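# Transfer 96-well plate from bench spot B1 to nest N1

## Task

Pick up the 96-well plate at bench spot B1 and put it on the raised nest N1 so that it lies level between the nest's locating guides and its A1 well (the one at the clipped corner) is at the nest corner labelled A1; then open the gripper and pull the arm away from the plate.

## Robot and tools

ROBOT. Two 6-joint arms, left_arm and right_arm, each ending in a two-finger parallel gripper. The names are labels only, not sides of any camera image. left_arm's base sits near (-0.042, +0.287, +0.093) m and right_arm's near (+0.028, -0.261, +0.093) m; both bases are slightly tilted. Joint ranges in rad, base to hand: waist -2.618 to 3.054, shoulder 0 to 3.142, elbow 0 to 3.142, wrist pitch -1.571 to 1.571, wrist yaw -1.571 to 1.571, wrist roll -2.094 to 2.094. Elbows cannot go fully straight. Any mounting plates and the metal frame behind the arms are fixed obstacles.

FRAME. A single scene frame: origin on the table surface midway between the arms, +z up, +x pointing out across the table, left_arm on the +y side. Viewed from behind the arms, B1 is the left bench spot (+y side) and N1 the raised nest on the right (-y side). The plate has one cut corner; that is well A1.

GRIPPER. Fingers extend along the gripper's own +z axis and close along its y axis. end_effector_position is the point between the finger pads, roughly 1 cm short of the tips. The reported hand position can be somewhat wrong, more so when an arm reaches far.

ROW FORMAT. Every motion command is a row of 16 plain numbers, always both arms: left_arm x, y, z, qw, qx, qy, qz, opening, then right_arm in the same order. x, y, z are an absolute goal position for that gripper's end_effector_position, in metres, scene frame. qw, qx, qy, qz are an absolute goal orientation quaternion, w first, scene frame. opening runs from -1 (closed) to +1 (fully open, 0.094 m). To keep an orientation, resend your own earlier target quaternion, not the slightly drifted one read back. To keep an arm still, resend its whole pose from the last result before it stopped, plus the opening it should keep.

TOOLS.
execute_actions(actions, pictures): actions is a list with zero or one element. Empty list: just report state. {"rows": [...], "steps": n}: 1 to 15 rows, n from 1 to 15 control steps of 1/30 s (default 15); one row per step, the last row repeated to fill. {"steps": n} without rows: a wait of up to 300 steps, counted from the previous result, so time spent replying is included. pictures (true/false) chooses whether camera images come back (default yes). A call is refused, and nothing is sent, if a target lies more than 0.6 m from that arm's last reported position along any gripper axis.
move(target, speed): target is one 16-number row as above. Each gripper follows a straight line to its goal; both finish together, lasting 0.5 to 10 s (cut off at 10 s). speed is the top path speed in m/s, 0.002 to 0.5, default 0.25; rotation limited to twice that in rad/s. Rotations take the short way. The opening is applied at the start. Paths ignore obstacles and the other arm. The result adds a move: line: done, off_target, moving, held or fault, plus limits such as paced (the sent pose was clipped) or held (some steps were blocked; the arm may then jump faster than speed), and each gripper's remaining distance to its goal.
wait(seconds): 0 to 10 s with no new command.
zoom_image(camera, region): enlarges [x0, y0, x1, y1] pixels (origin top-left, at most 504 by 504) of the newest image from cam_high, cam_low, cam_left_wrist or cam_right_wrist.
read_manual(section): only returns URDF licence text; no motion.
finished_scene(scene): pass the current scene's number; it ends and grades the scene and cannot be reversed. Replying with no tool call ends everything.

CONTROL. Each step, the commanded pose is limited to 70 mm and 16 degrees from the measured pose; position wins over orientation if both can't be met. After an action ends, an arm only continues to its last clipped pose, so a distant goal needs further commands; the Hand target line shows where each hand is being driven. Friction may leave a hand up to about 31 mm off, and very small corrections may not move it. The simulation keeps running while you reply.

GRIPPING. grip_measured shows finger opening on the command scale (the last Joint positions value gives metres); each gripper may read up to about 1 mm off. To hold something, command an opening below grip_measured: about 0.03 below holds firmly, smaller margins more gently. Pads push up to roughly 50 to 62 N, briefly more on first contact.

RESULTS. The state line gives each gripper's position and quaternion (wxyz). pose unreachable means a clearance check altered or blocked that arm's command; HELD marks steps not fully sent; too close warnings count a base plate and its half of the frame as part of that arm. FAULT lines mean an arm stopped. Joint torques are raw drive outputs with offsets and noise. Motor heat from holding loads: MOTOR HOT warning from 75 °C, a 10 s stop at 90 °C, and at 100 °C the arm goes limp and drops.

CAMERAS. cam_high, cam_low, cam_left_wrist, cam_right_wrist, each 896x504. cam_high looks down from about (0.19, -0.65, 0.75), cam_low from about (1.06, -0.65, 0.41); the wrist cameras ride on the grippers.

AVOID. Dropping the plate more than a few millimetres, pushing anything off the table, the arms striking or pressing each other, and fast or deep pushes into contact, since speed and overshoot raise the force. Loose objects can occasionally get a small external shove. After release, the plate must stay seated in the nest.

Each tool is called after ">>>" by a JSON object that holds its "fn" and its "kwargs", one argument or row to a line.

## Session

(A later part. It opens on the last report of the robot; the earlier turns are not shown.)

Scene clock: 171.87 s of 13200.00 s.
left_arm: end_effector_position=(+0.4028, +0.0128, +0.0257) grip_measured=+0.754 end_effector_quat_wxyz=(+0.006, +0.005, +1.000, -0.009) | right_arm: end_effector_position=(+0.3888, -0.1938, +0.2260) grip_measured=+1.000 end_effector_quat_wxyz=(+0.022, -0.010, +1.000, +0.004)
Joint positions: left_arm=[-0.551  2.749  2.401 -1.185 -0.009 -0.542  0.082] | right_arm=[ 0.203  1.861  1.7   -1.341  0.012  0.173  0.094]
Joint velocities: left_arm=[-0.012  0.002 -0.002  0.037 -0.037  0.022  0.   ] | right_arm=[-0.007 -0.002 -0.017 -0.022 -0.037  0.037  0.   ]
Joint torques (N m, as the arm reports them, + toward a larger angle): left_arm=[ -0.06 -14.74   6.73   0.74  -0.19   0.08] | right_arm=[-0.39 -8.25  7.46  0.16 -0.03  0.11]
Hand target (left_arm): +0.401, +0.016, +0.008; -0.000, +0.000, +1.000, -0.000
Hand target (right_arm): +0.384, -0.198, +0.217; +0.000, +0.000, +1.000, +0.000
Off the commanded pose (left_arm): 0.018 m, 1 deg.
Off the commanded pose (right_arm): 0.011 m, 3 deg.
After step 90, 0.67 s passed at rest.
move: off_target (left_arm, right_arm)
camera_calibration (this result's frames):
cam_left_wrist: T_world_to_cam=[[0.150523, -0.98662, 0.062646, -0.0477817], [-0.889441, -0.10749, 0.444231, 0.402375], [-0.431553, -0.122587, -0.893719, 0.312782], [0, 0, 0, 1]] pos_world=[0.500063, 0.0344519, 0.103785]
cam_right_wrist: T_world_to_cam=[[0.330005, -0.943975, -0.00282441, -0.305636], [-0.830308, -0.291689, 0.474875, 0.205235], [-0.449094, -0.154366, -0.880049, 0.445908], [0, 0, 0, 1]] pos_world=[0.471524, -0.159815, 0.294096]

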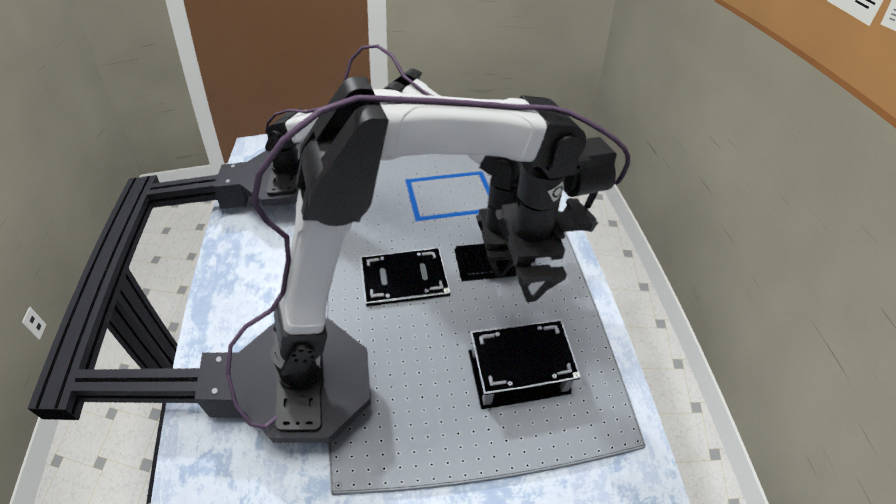

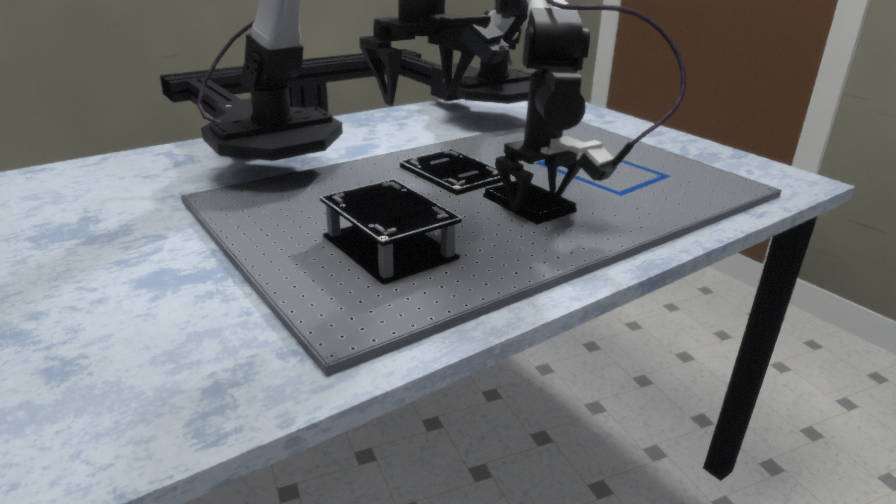

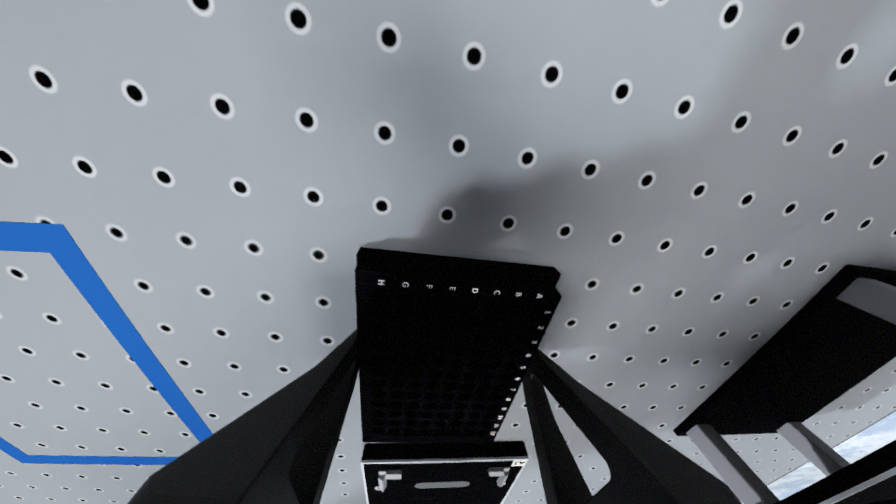

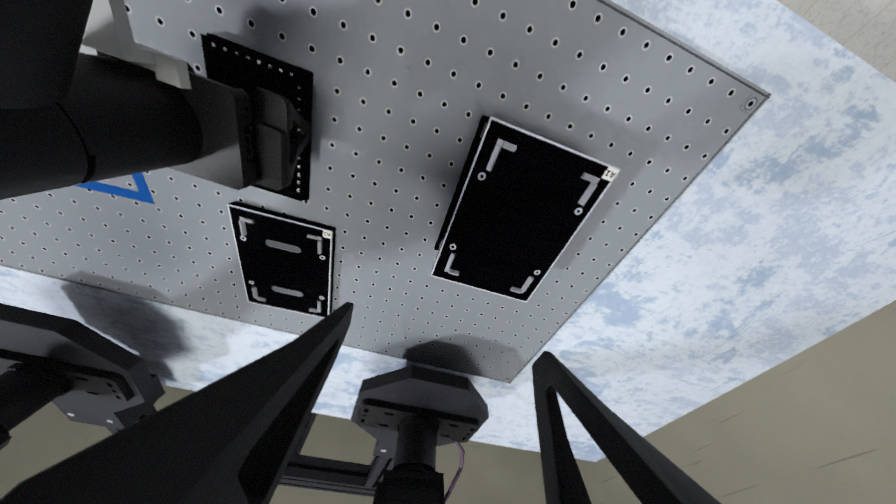

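Down on the table. Release in place.

>>> {"fn": "move", "kwargs": {
  "target": [0.4028,0.0128,0.0257,0.006,0.005,1,-0.009,1, 0.384,-0.198,0.217,0,0,1,0,1]
}}

>>> {"fn": "move", "kwargs": {
  "target": [0.38,0.06,0.20,0,0,1,0,1, 0.384,-0.198,0.217,0,0,1,0,1],
  "speed": 0.15
}}

Scene clock: 177.03 s of 13200.00 s.
left_arm: end_effector_position=(+0.4029, +0.0127, +0.0257) grip_measured=+1.000 end_effector_quat_wxyz=(+0.006, +0.005, +1.000, -0.009) | right_arm: end_effector_position=(+0.3888, -0.1938, +0.2260) grip_measured=+1.000 end_effector_quat_wxyz=(+0.022, -0.010, +1.000, +0.004)
Joint positions: left_arm=[-0.551  2.749  2.401 -1.185 -0.009 -0.542  0.094] | right_arm=[ 0.203  1.861  1.7   -1.341  0.012  0.173  0.094]
Joint velocities: left_arm=[-0.012 -0.007 -0.007  0.037  0.007  0.022  0.   ] | right_arm=[ 0.007 -0.007 -0.022 -0.037 -0.037 -0.037  0.   ]
Joint torques (N m, as the arm reports them, + toward a larger angle): left_arm=[ -0.19 -17.38   7.07   0.52  -0.07   0.15] | right_arm=[-0.4  -8.24  7.46  0.16 -0.03  0.11]
Hand target (left_arm): +0.403, +0.013, +0.026; +0.006, +0.005, +1.000, -0.009
Hand target (right_arm): +0.384, -0.198, +0.217; +0.000, +0.000, +1.000, +0.000
Off the commanded pose (left_arm): 0.000 m, 0 deg.
Off the commanded pose (right_arm): 0.011 m, 3 deg.
After step 90, 1.47 s passed at rest.
move: off_target (right_arm)
camera_calibration (this result's frames):
cam_left_wrist: T_world_to_cam=[[0.150514, -0.986587, 0.0631826, -0.0479031], [-0.889496, -0.107256, 0.444177, 0.402424], [-0.431442, -0.123056, -0.893708, 0.312752], [0, 0, 0, 1]] pos_world=[0.500099, 0.0343877, 0.103788]
cam_right_wrist: T_world_to_cam=[[0.330005, -0.943975, -0.00282441, -0.305636], [-0.830308, -0.291689, 0.474875, 0.205235], [-0.449094, -0.154366, -0.880049, 0.445908], [0, 0, 0, 1]] pos_world=[0.471524, -0.159815, 0.294096]

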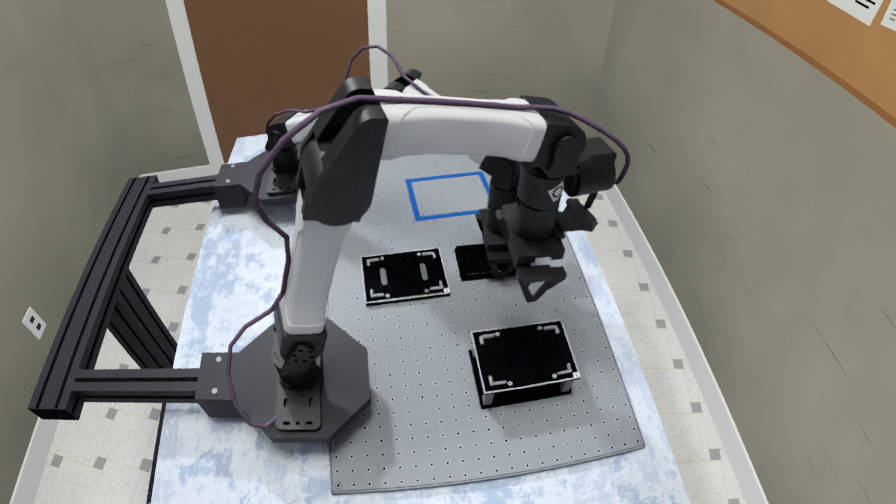

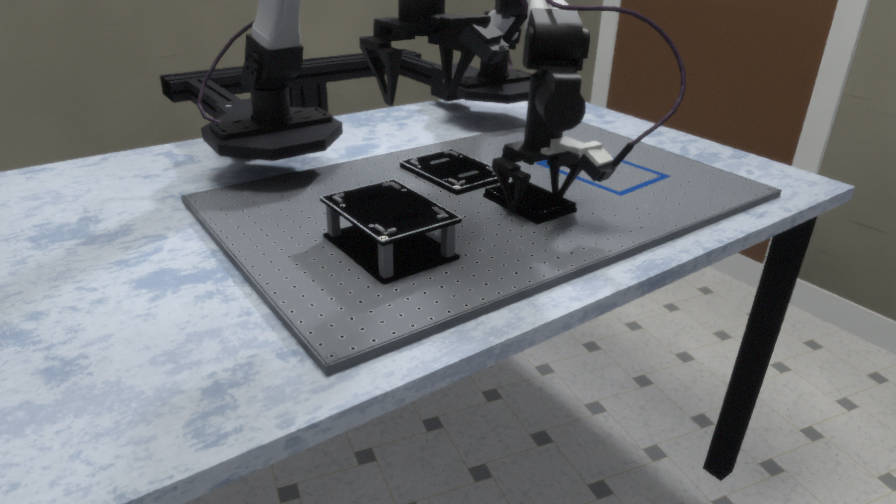

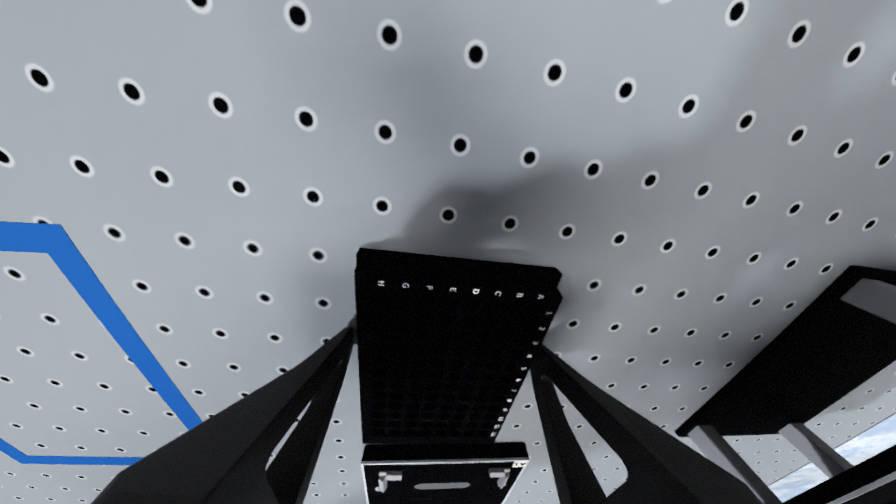

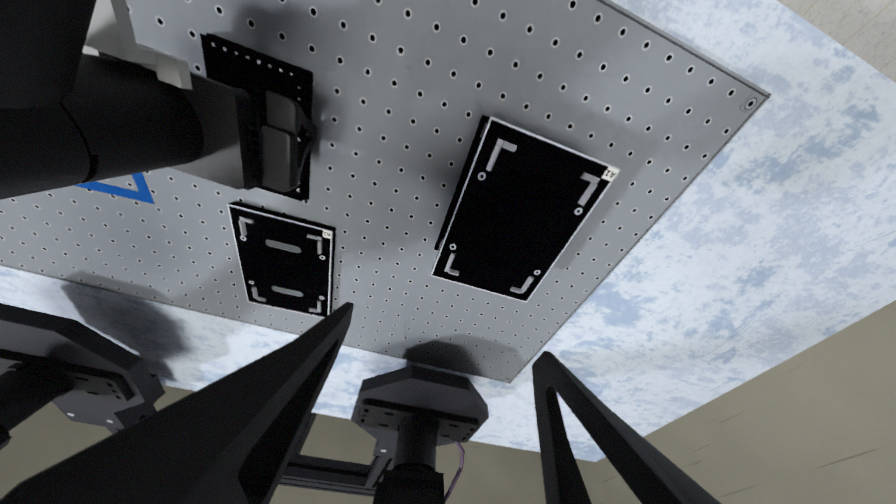

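Scene clock: 178.67 s of 13200.00 s.
left_arm: end_effector_position=(+0.3825, +0.0524, +0.2018) grip_measured=+1.000 end_effector_quat_wxyz=(+0.030, -0.001, +0.999, -0.022) | right_arm: end_effector_position=(+0.3888, -0.1938, +0.2260) grip_measured=+1.000 end_effector_quat_wxyz=(+0.022, -0.010, +1.000, +0.004)
Joint positions: left_arm=[-0.51   2.431  2.5   -1.547 -0.009 -0.513  0.094] | right_arm=[ 0.203  1.861  1.7   -1.341  0.012  0.173  0.094]
Joint velocities: left_arm=[ 0.007 -0.002 -0.012 -0.051  0.095 -0.051  0.   ] | right_arm=[-0.002  0.002 -0.017  0.037 -0.066 -0.051  0.   ]
Joint torques (N m, as the arm reports them, + toward a larger angle): left_arm=[  0.63 -15.49   6.07   0.5   -0.15   0.25] | right_arm=[-0.4  -8.25  7.46  0.16 -0.03  0.1 ]
Hand target (left_arm): +0.381, +0.060, +0.200; +0.023, -0.001, +1.000, -0.013
Hand target (right_arm): +0.384, -0.198, +0.217; +0.000, +0.000, +1.000, +0.000
Off the commanded pose (left_arm): 0.008 m, 4 deg.
Off the commanded pose (right_arm): 0.011 m, 3 deg.
joint sent to its limit (left arm) — the command would take joint 4 (wrist pitch) past its lower limit, so that joint was sent only as far as its limit.
move: off_target (left_arm, right_arm)
camera_calibration (this result's frames):
cam_left_wrist: T_world_to_cam=[[0.159736, -0.982522, 0.0955742, -0.0269883], [-0.908157, -0.10831, 0.404375, 0.32556], [-0.386956, -0.15139, -0.909586, 0.453846], [0, 0, 0, 1]] pos_world=[0.475589, 0.0774525, 0.283743]
cam_right_wrist: T_world_to_cam=[[0.330005, -0.943975, -0.00282441, -0.305636], [-0.830308, -0.291689, 0.474875, 0.205235], [-0.449094, -0.154366, -0.880049, 0.445908], [0, 0, 0, 1]] pos_world=[0.471524, -0.159815, 0.294096]

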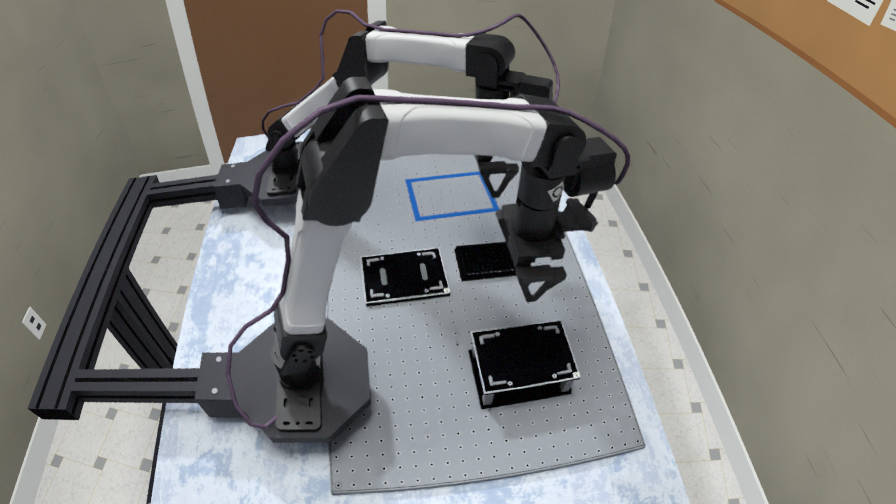

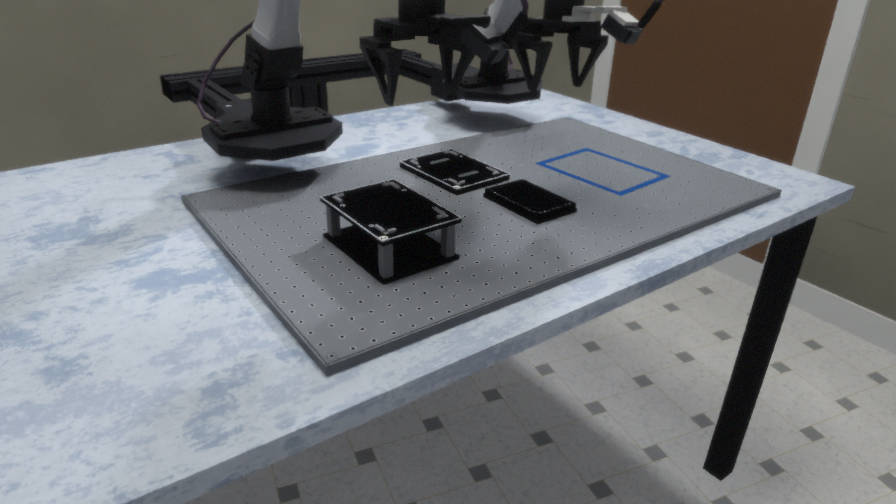

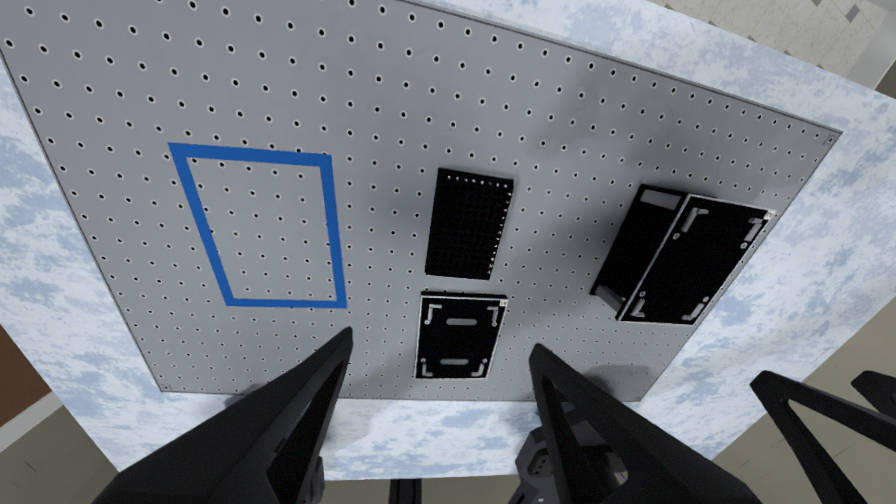

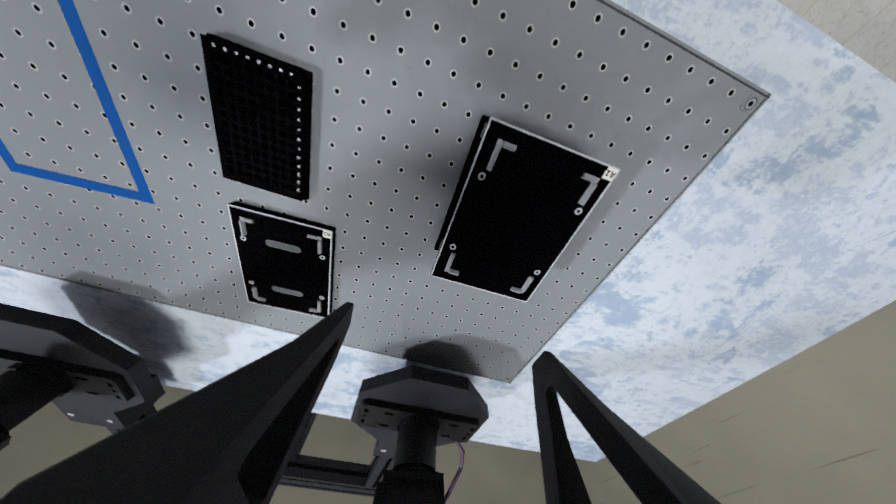

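>>> {"fn": "move", "kwargs": {
  "target": [0.2,0.36,0.2,0,0,1,0,1, 0.405,0.013,0.11,0,0,1,0,1],
  "speed": 0.25
}}

Scene clock: 183.70 s of 13200.00 s.
left_arm: end_effector_position=(+0.2067, +0.3632, +0.2027) grip_measured=+1.000 end_effector_quat_wxyz=(-0.005, -0.001, +1.000, +0.003) | right_arm: end_effector_position=(+0.4110, +0.0140, +0.1124) grip_measured=+1.000 end_effector_quat_wxyz=(+0.002, -0.004, +1.000, +0.009)
Joint positions: left_arm=[ 0.294  1.499  1.199 -1.253 -0.008  0.288  0.094] | right_arm=[ 0.636  2.389  2.063 -1.216  0.007  0.618  0.094]
Joint velocities: left_arm=[ 0.007  0.002  0.012 -0.022 -0.037  0.037  0.   ] | right_arm=[ 0.017 -0.007 -0.012  0.022 -0.051 -0.022  0.   ]
Joint torques (N m, as the arm reports them, + toward a larger angle): left_arm=[ 0.7  -8.48  4.81  0.57  0.06  0.25] | right_arm=[  1.04 -13.37   9.25   0.09  -0.04   0.09]
Hand target (left_arm): +0.200, +0.362, +0.200; -0.006, +0.001, +1.000, -0.000
Hand target (right_arm): +0.409, +0.016, +0.111; -0.004, +0.000, +1.000, +0.008
Off the commanded pose (left_arm): 0.008 m, 1 deg.
Off the commanded pose (right_arm): 0.006 m, 1 deg.
move: done
camera_calibration (this result's frames):
cam_left_wrist: T_world_to_cam=[[0.164997, -0.985684, 0.0346762, 0.318722], [-0.877841, -0.130735, 0.460763, 0.18962], [-0.449634, -0.106465, -0.886845, 0.425731], [0, 0, 0, 1]] pos_world=[0.305291, 0.384275, 0.279136]
cam_right_wrist: T_world_to_cam=[[0.318515, -0.947567, -0.0258053, -0.109737], [-0.813278, -0.287157, 0.506082, 0.327634], [-0.486957, -0.140208, -0.862099, 0.401337], [0, 0, 0, 1]] pos_world=[0.496844, 0.0463698, 0.177351]

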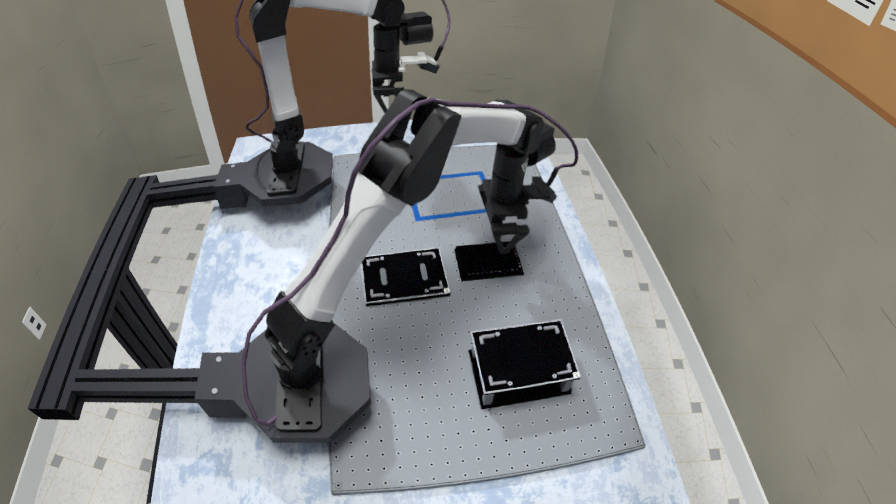

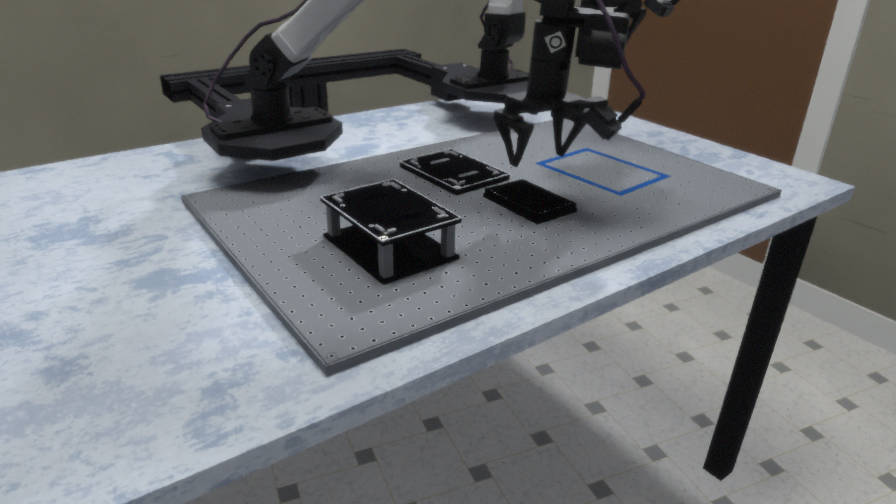

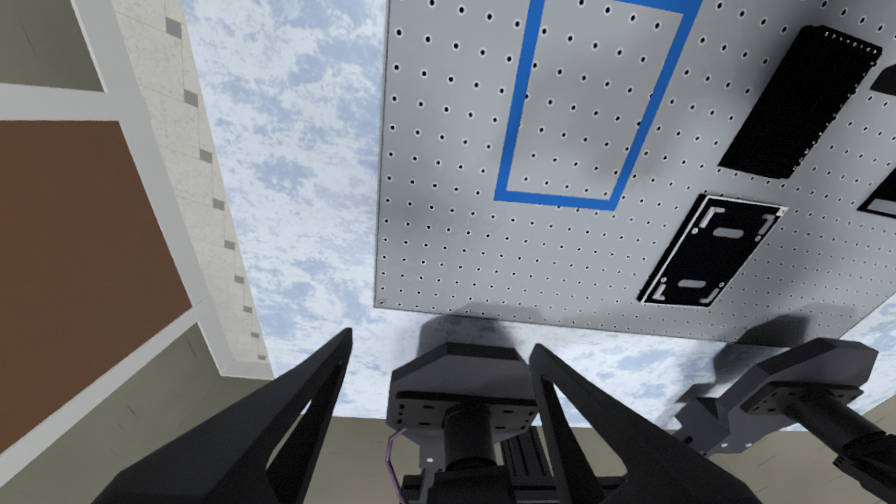

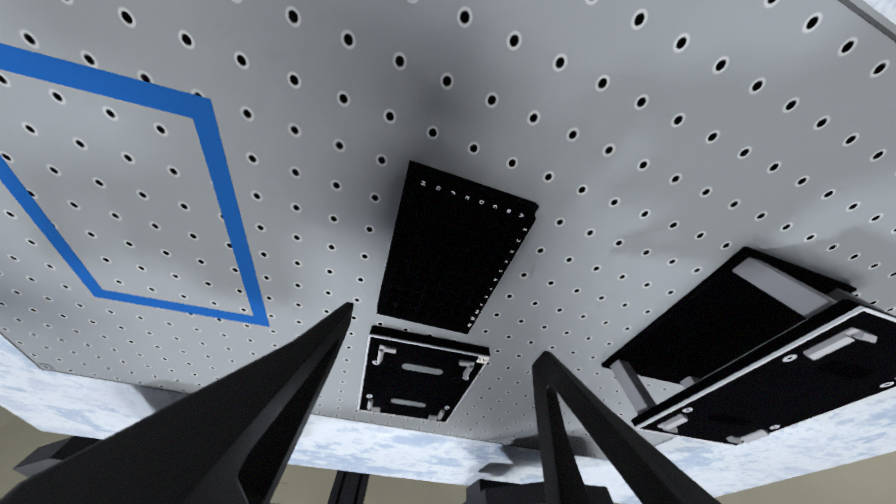

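>>> {"fn": "move", "kwargs": {
  "target": [0.2,0.362,0.2,0,0,1,0,1, 0.409,0.014,0.045,0,0,1,0,1],
  "speed": 0.12
}}

Scene clock: 195.30 s of 13200.00 s.
left_arm: end_effector_position=(+0.2067, +0.3632, +0.2027) grip_measured=+1.000 end_effector_quat_wxyz=(-0.005, -0.000, +1.000, +0.003) | right_arm: end_effector_position=(+0.4111, +0.0147, +0.0516) grip_measured=+1.000 end_effector_quat_wxyz=(-0.002, -0.004, +1.000, +0.004)
Joint positions: left_arm=[ 0.294  1.499  1.199 -1.253 -0.008  0.291  0.094] | right_arm=[ 0.636  2.463  1.952 -1.043  0.011  0.619  0.094]
Joint velocities: left_arm=[-0.002  0.017  0.012  0.007  0.022 -0.007  0.   ] | right_arm=[-0.002 -0.002 -0.027 -0.037 -0.022  0.037  0.   ]
Joint torques (N m, as the arm reports them, + toward a larger angle): left_arm=[ 0.77 -9.19  4.06  0.71  0.1   0.23] | right_arm=[  1.06 -13.95   6.47   0.46   0.13   0.11]
Hand target (left_arm): +0.200, +0.362, +0.200; -0.001, -0.000, +1.000, +0.000
Hand target (right_arm): +0.410, +0.015, +0.045; -0.001, -0.000, +1.000, -0.000
Off the commanded pose (left_arm): 0.007 m, 1 deg.
Off the commanded pose (right_arm): 0.007 m, 1 deg.
After step 90, 7.50 s passed at rest.
move: done
camera_calibration (this result's frames):
cam_left_wrist: T_world_to_cam=[[0.162365, -0.98612, 0.0346985, 0.31942], [-0.878179, -0.128379, 0.460782, 0.18883], [-0.449932, -0.105286, -0.886835, 0.425363], [0, 0, 0, 1]] pos_world=[0.305349, 0.384013, 0.279133]
cam_right_wrist: T_world_to_cam=[[0.317824, -0.947968, -0.0185349, -0.110711], [-0.80952, -0.281481, 0.515214, 0.356619], [-0.493624, -0.148743, -0.856861, 0.351707], [0, 0, 0, 1]] pos_world=[0.497488, 0.0477447, 0.115577]

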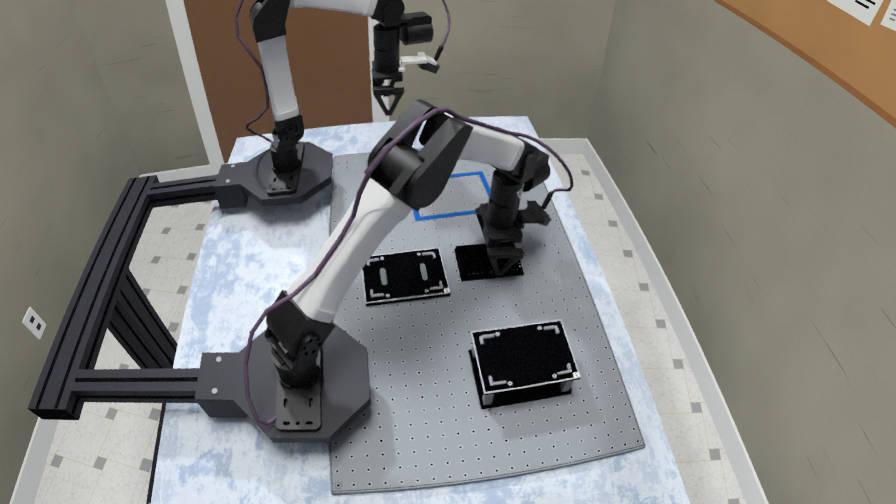

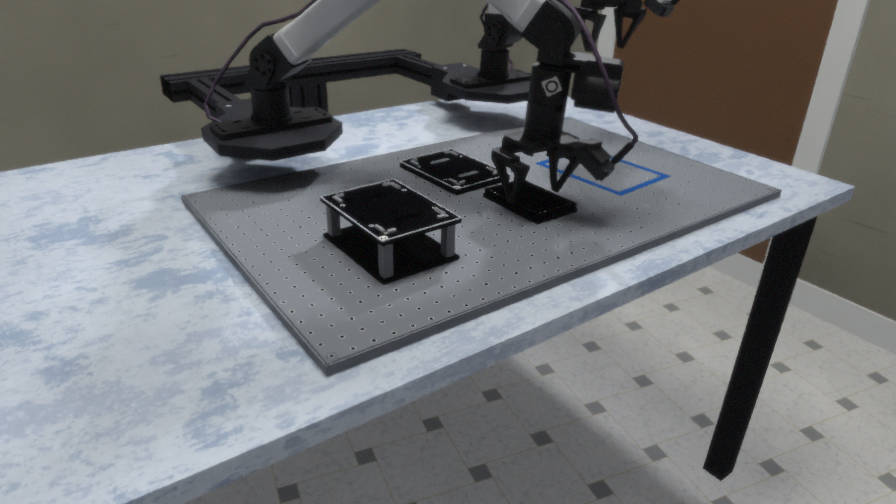

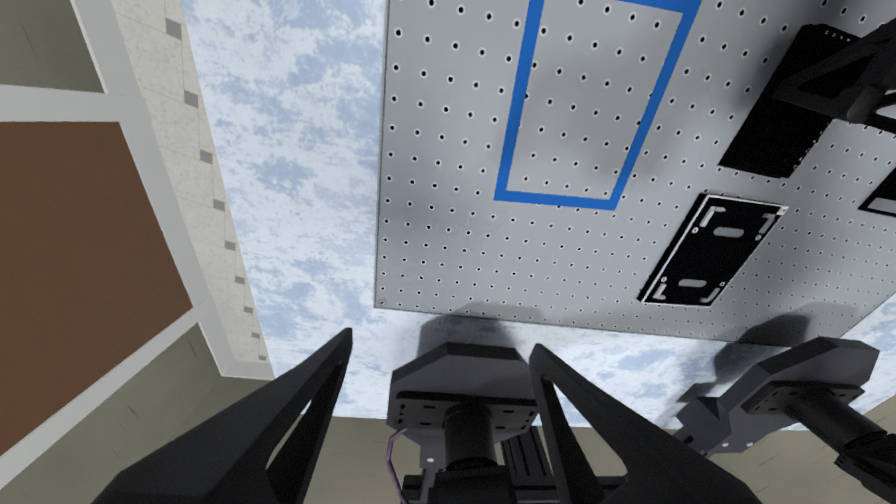

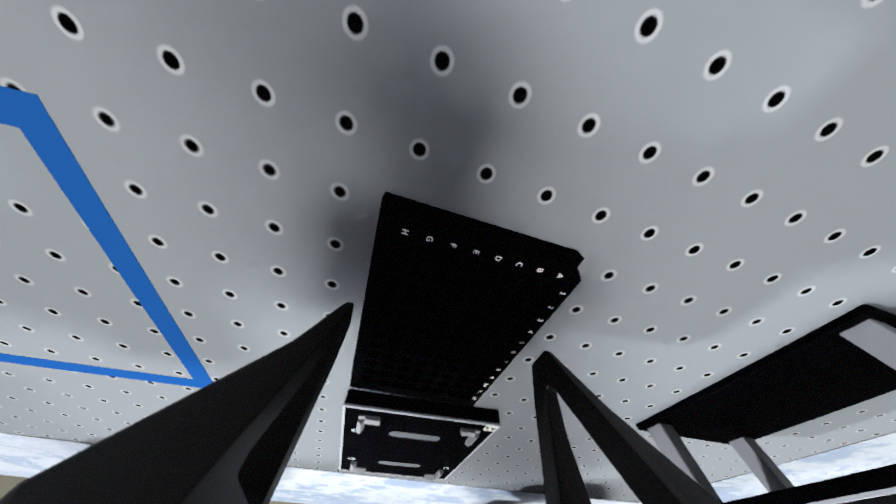

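>>> {"fn": "move", "kwargs": {
  "target": [0.2,0.362,0.2,0,0,1,0,1, 0.409,0.019,0.012,0,0,1,0,1],
  "speed": 0.05
}}

Scene clock: 205.20 s of 13200.00 s.
left_arm: end_effector_position=(+0.2067, +0.3632, +0.2027) grip_measured=+1.000 end_effector_quat_wxyz=(-0.005, -0.000, +1.000, +0.003) | right_arm: end_effector_position=(+0.4178, +0.0197, +0.0358) grip_measured=+1.000 end_effector_quat_wxyz=(+0.009, -0.001, +1.000, +0.011)
Joint positions: left_arm=[ 0.294  1.499  1.199 -1.253 -0.008  0.291  0.094] | right_arm=[ 0.636  2.492  1.941 -0.975  0.012  0.623  0.094]
Joint velocities: left_arm=[ 0.002  0.002 -0.007  0.022  0.037 -0.037  0.   ] | right_arm=[-0.012  0.007 -0.012 -0.037 -0.037 -0.051  0.   ]
Joint torques (N m, as the arm reports them, + toward a larger angle): left_arm=[ 0.72 -9.2   4.07  0.71  0.11  0.23] | right_arm=[  1.73 -11.71   5.05   0.74   0.12   0.13]
Hand target (left_arm): +0.200, +0.362, +0.200; -0.001, -0.000, +1.000, +0.000
Hand target (right_arm): +0.409, +0.019, +0.013; -0.000, -0.000, +1.000, -0.000
Off the commanded pose (left_arm): 0.007 m, 1 deg.
Off the commanded pose (right_arm): 0.025 m, 2 deg.
After step 90, 5.87 s passed at rest.
move: off_target (right_arm)
camera_calibration (this result's frames):
cam_left_wrist: T_world_to_cam=[[0.162365, -0.98612, 0.0346985, 0.31942], [-0.878179, -0.128379, 0.460782, 0.18883], [-0.449932, -0.105286, -0.886835, 0.425363], [0, 0, 0, 1]] pos_world=[0.305349, 0.384013, 0.279133]
cam_right_wrist: T_world_to_cam=[[0.314184, -0.949014, -0.0257182, -0.10661], [-0.822278, -0.285567, 0.492251, 0.377819], [-0.474497, -0.13351, -0.870074, 0.334393], [0, 0, 0, 1]] pos_world=[0.502835, 0.0513631, 0.102223]

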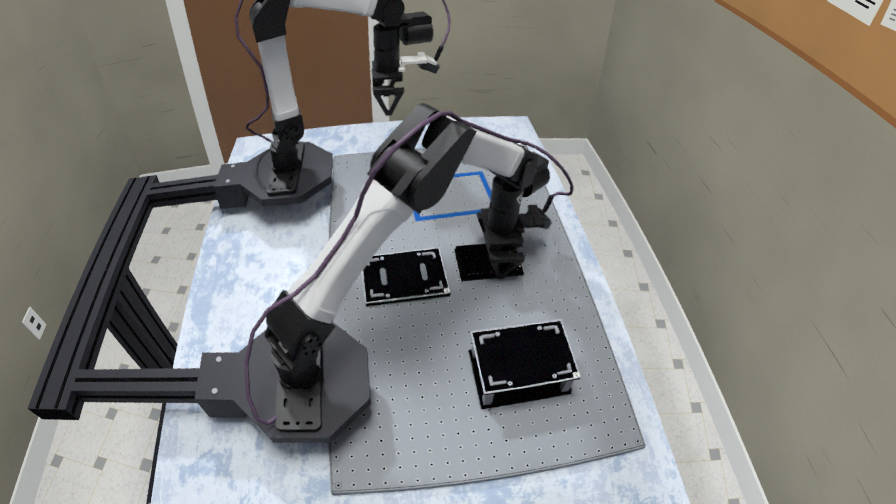

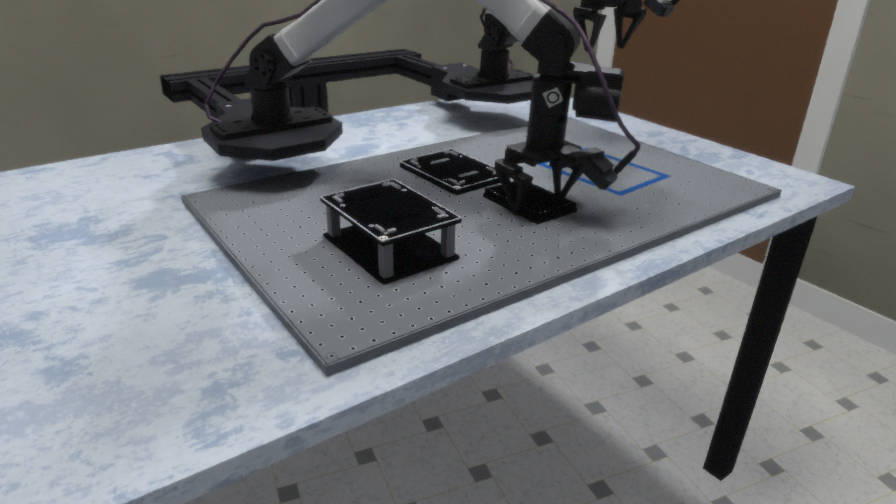

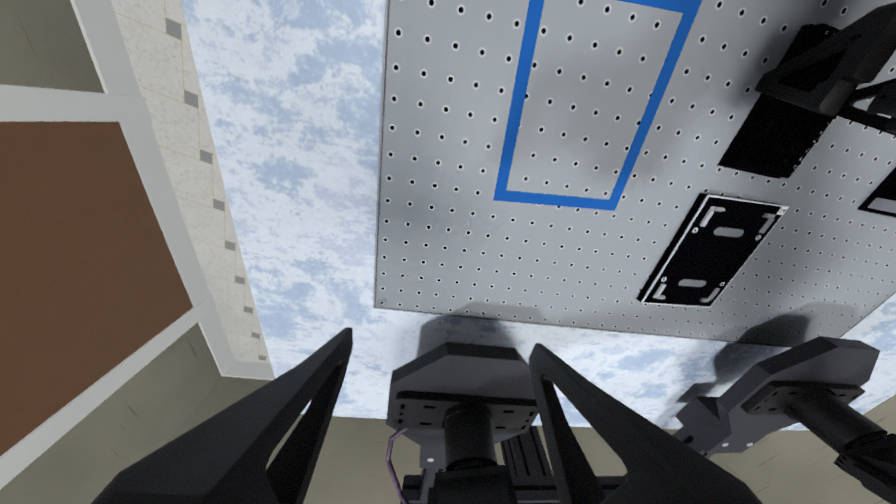

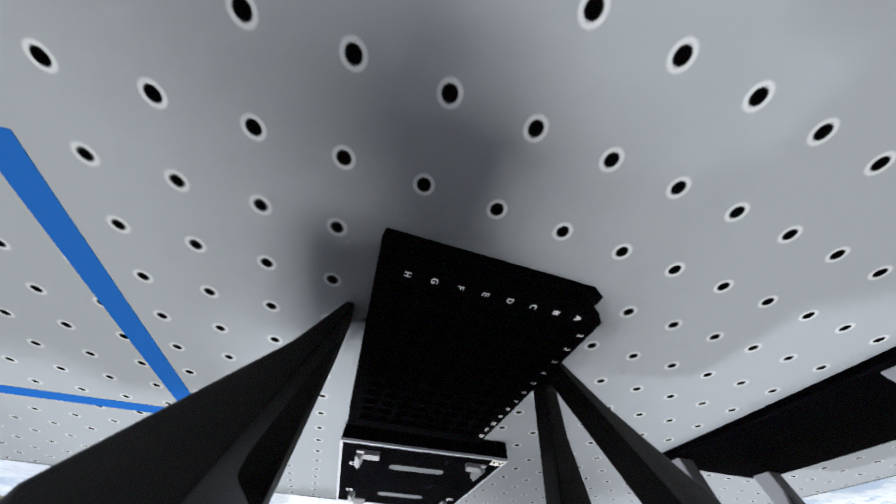

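>>> {"fn": "zoom_image", "kwargs": {
  "camera": "cam_low",
  "region": [440, 130, 640, 250]
}}

Region (440, 130, 640, 250) of cam_low's 896x504 image, scaled by 2.520, with more detail than that image has; it fills the top 302 rows of this view, and the rest is white.

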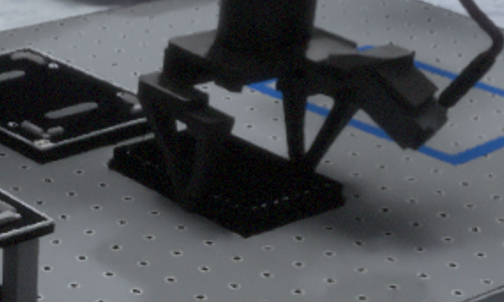

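>>> {"fn": "move", "kwargs": {
  "target": [0.2,0.362,0.2,0,0,1,0,1, 0.412,0.008,0.06,0,0,1,0,1],
  "speed": 0.08
}}

Scene clock: 223.33 s of 13200.00 s.
left_arm: end_effector_position=(+0.2067, +0.3632, +0.2027) grip_measured=+1.000 end_effector_quat_wxyz=(-0.005, -0.000, +1.000, +0.003) | right_arm: end_effector_position=(+0.4125, +0.0153, +0.0587) grip_measured=+1.000 end_effector_quat_wxyz=(+0.005, -0.002, +1.000, +0.008)
Joint positions: left_arm=[ 0.294  1.499  1.199 -1.253 -0.008  0.291  0.094] | right_arm=[ 0.636  2.441  1.941 -1.036  0.012  0.623  0.094]
Joint velocities: left_arm=[-0.012 -0.022 -0.007  0.007  0.022 -0.037  0.   ] | right_arm=[-0.022  0.002  0.012 -0.051  0.022  0.051  0.   ]
Joint torques (N m, as the arm reports them, + toward a larger angle): left_arm=[ 0.78 -9.2   4.07  0.71  0.11  0.24] | right_arm=[ -0.18 -14.85   7.35   0.09   0.11  -0.04]
Hand target (left_arm): +0.200, +0.362, +0.200; -0.001, -0.000, +1.000, +0.000
Hand target (right_arm): +0.411, +0.008, +0.060; +0.000, +0.000, +1.000, +0.000
Off the commanded pose (left_arm): 0.007 m, 1 deg.
Off the commanded pose (right_arm): 0.007 m, 1 deg.
After step 90, 14.27 s passed at rest.
move: done
camera_calibration (this result's frames):
cam_left_wrist: T_world_to_cam=[[0.162365, -0.98612, 0.0346985, 0.31942], [-0.878179, -0.128379, 0.460782, 0.18883], [-0.449932, -0.105286, -0.886835, 0.425363], [0, 0, 0, 1]] pos_world=[0.305349, 0.384013, 0.279133]
cam_right_wrist: T_world_to_cam=[[0.314175, -0.949093, -0.0227278, -0.10869], [-0.818234, -0.282842, 0.500493, 0.358735], [-0.481443, -0.138646, -0.865442, 0.353906], [0, 0, 0, 1]] pos_world=[0.498062, 0.0473762, 0.12427]

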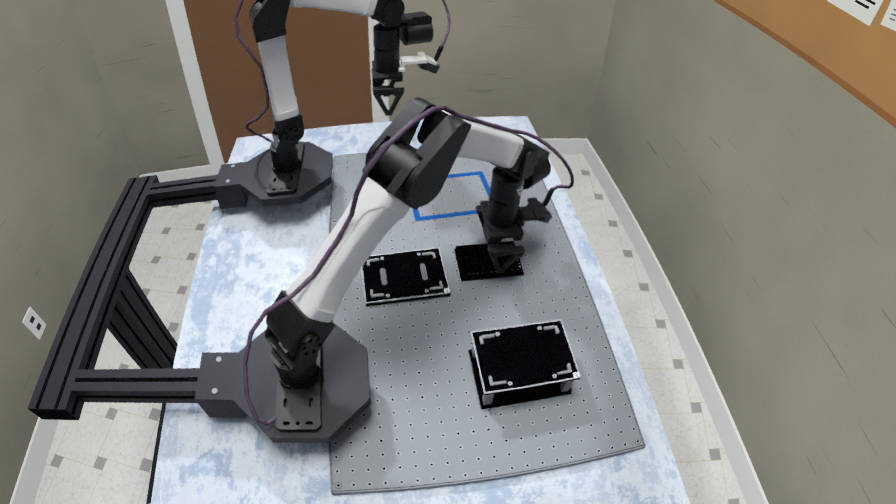

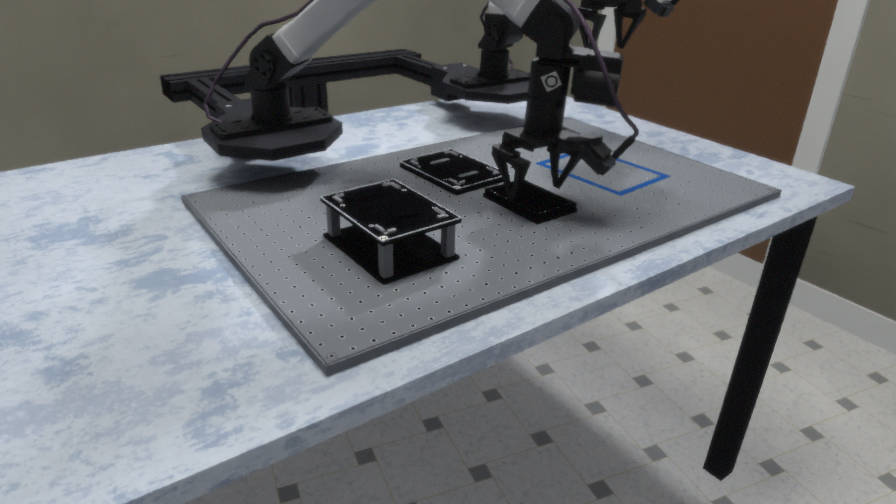

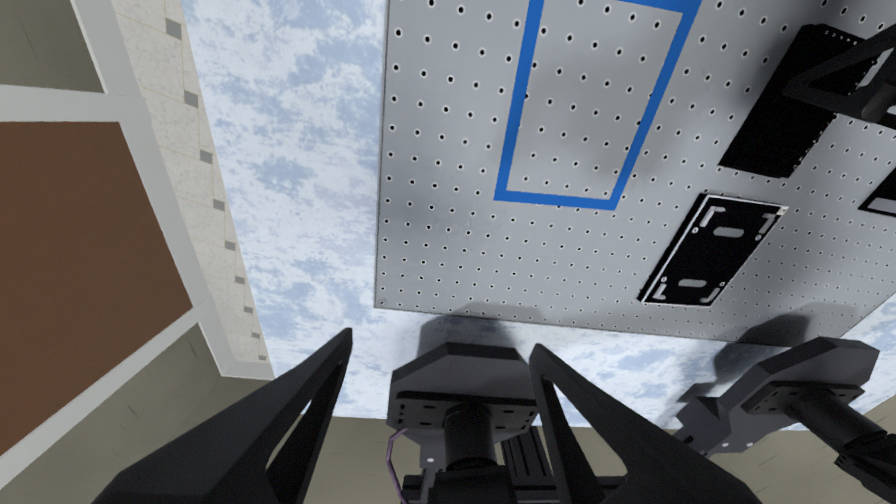

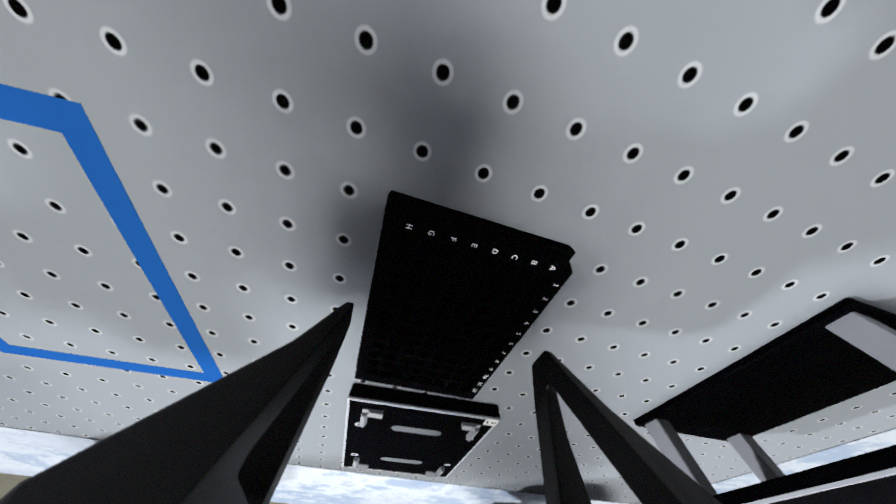

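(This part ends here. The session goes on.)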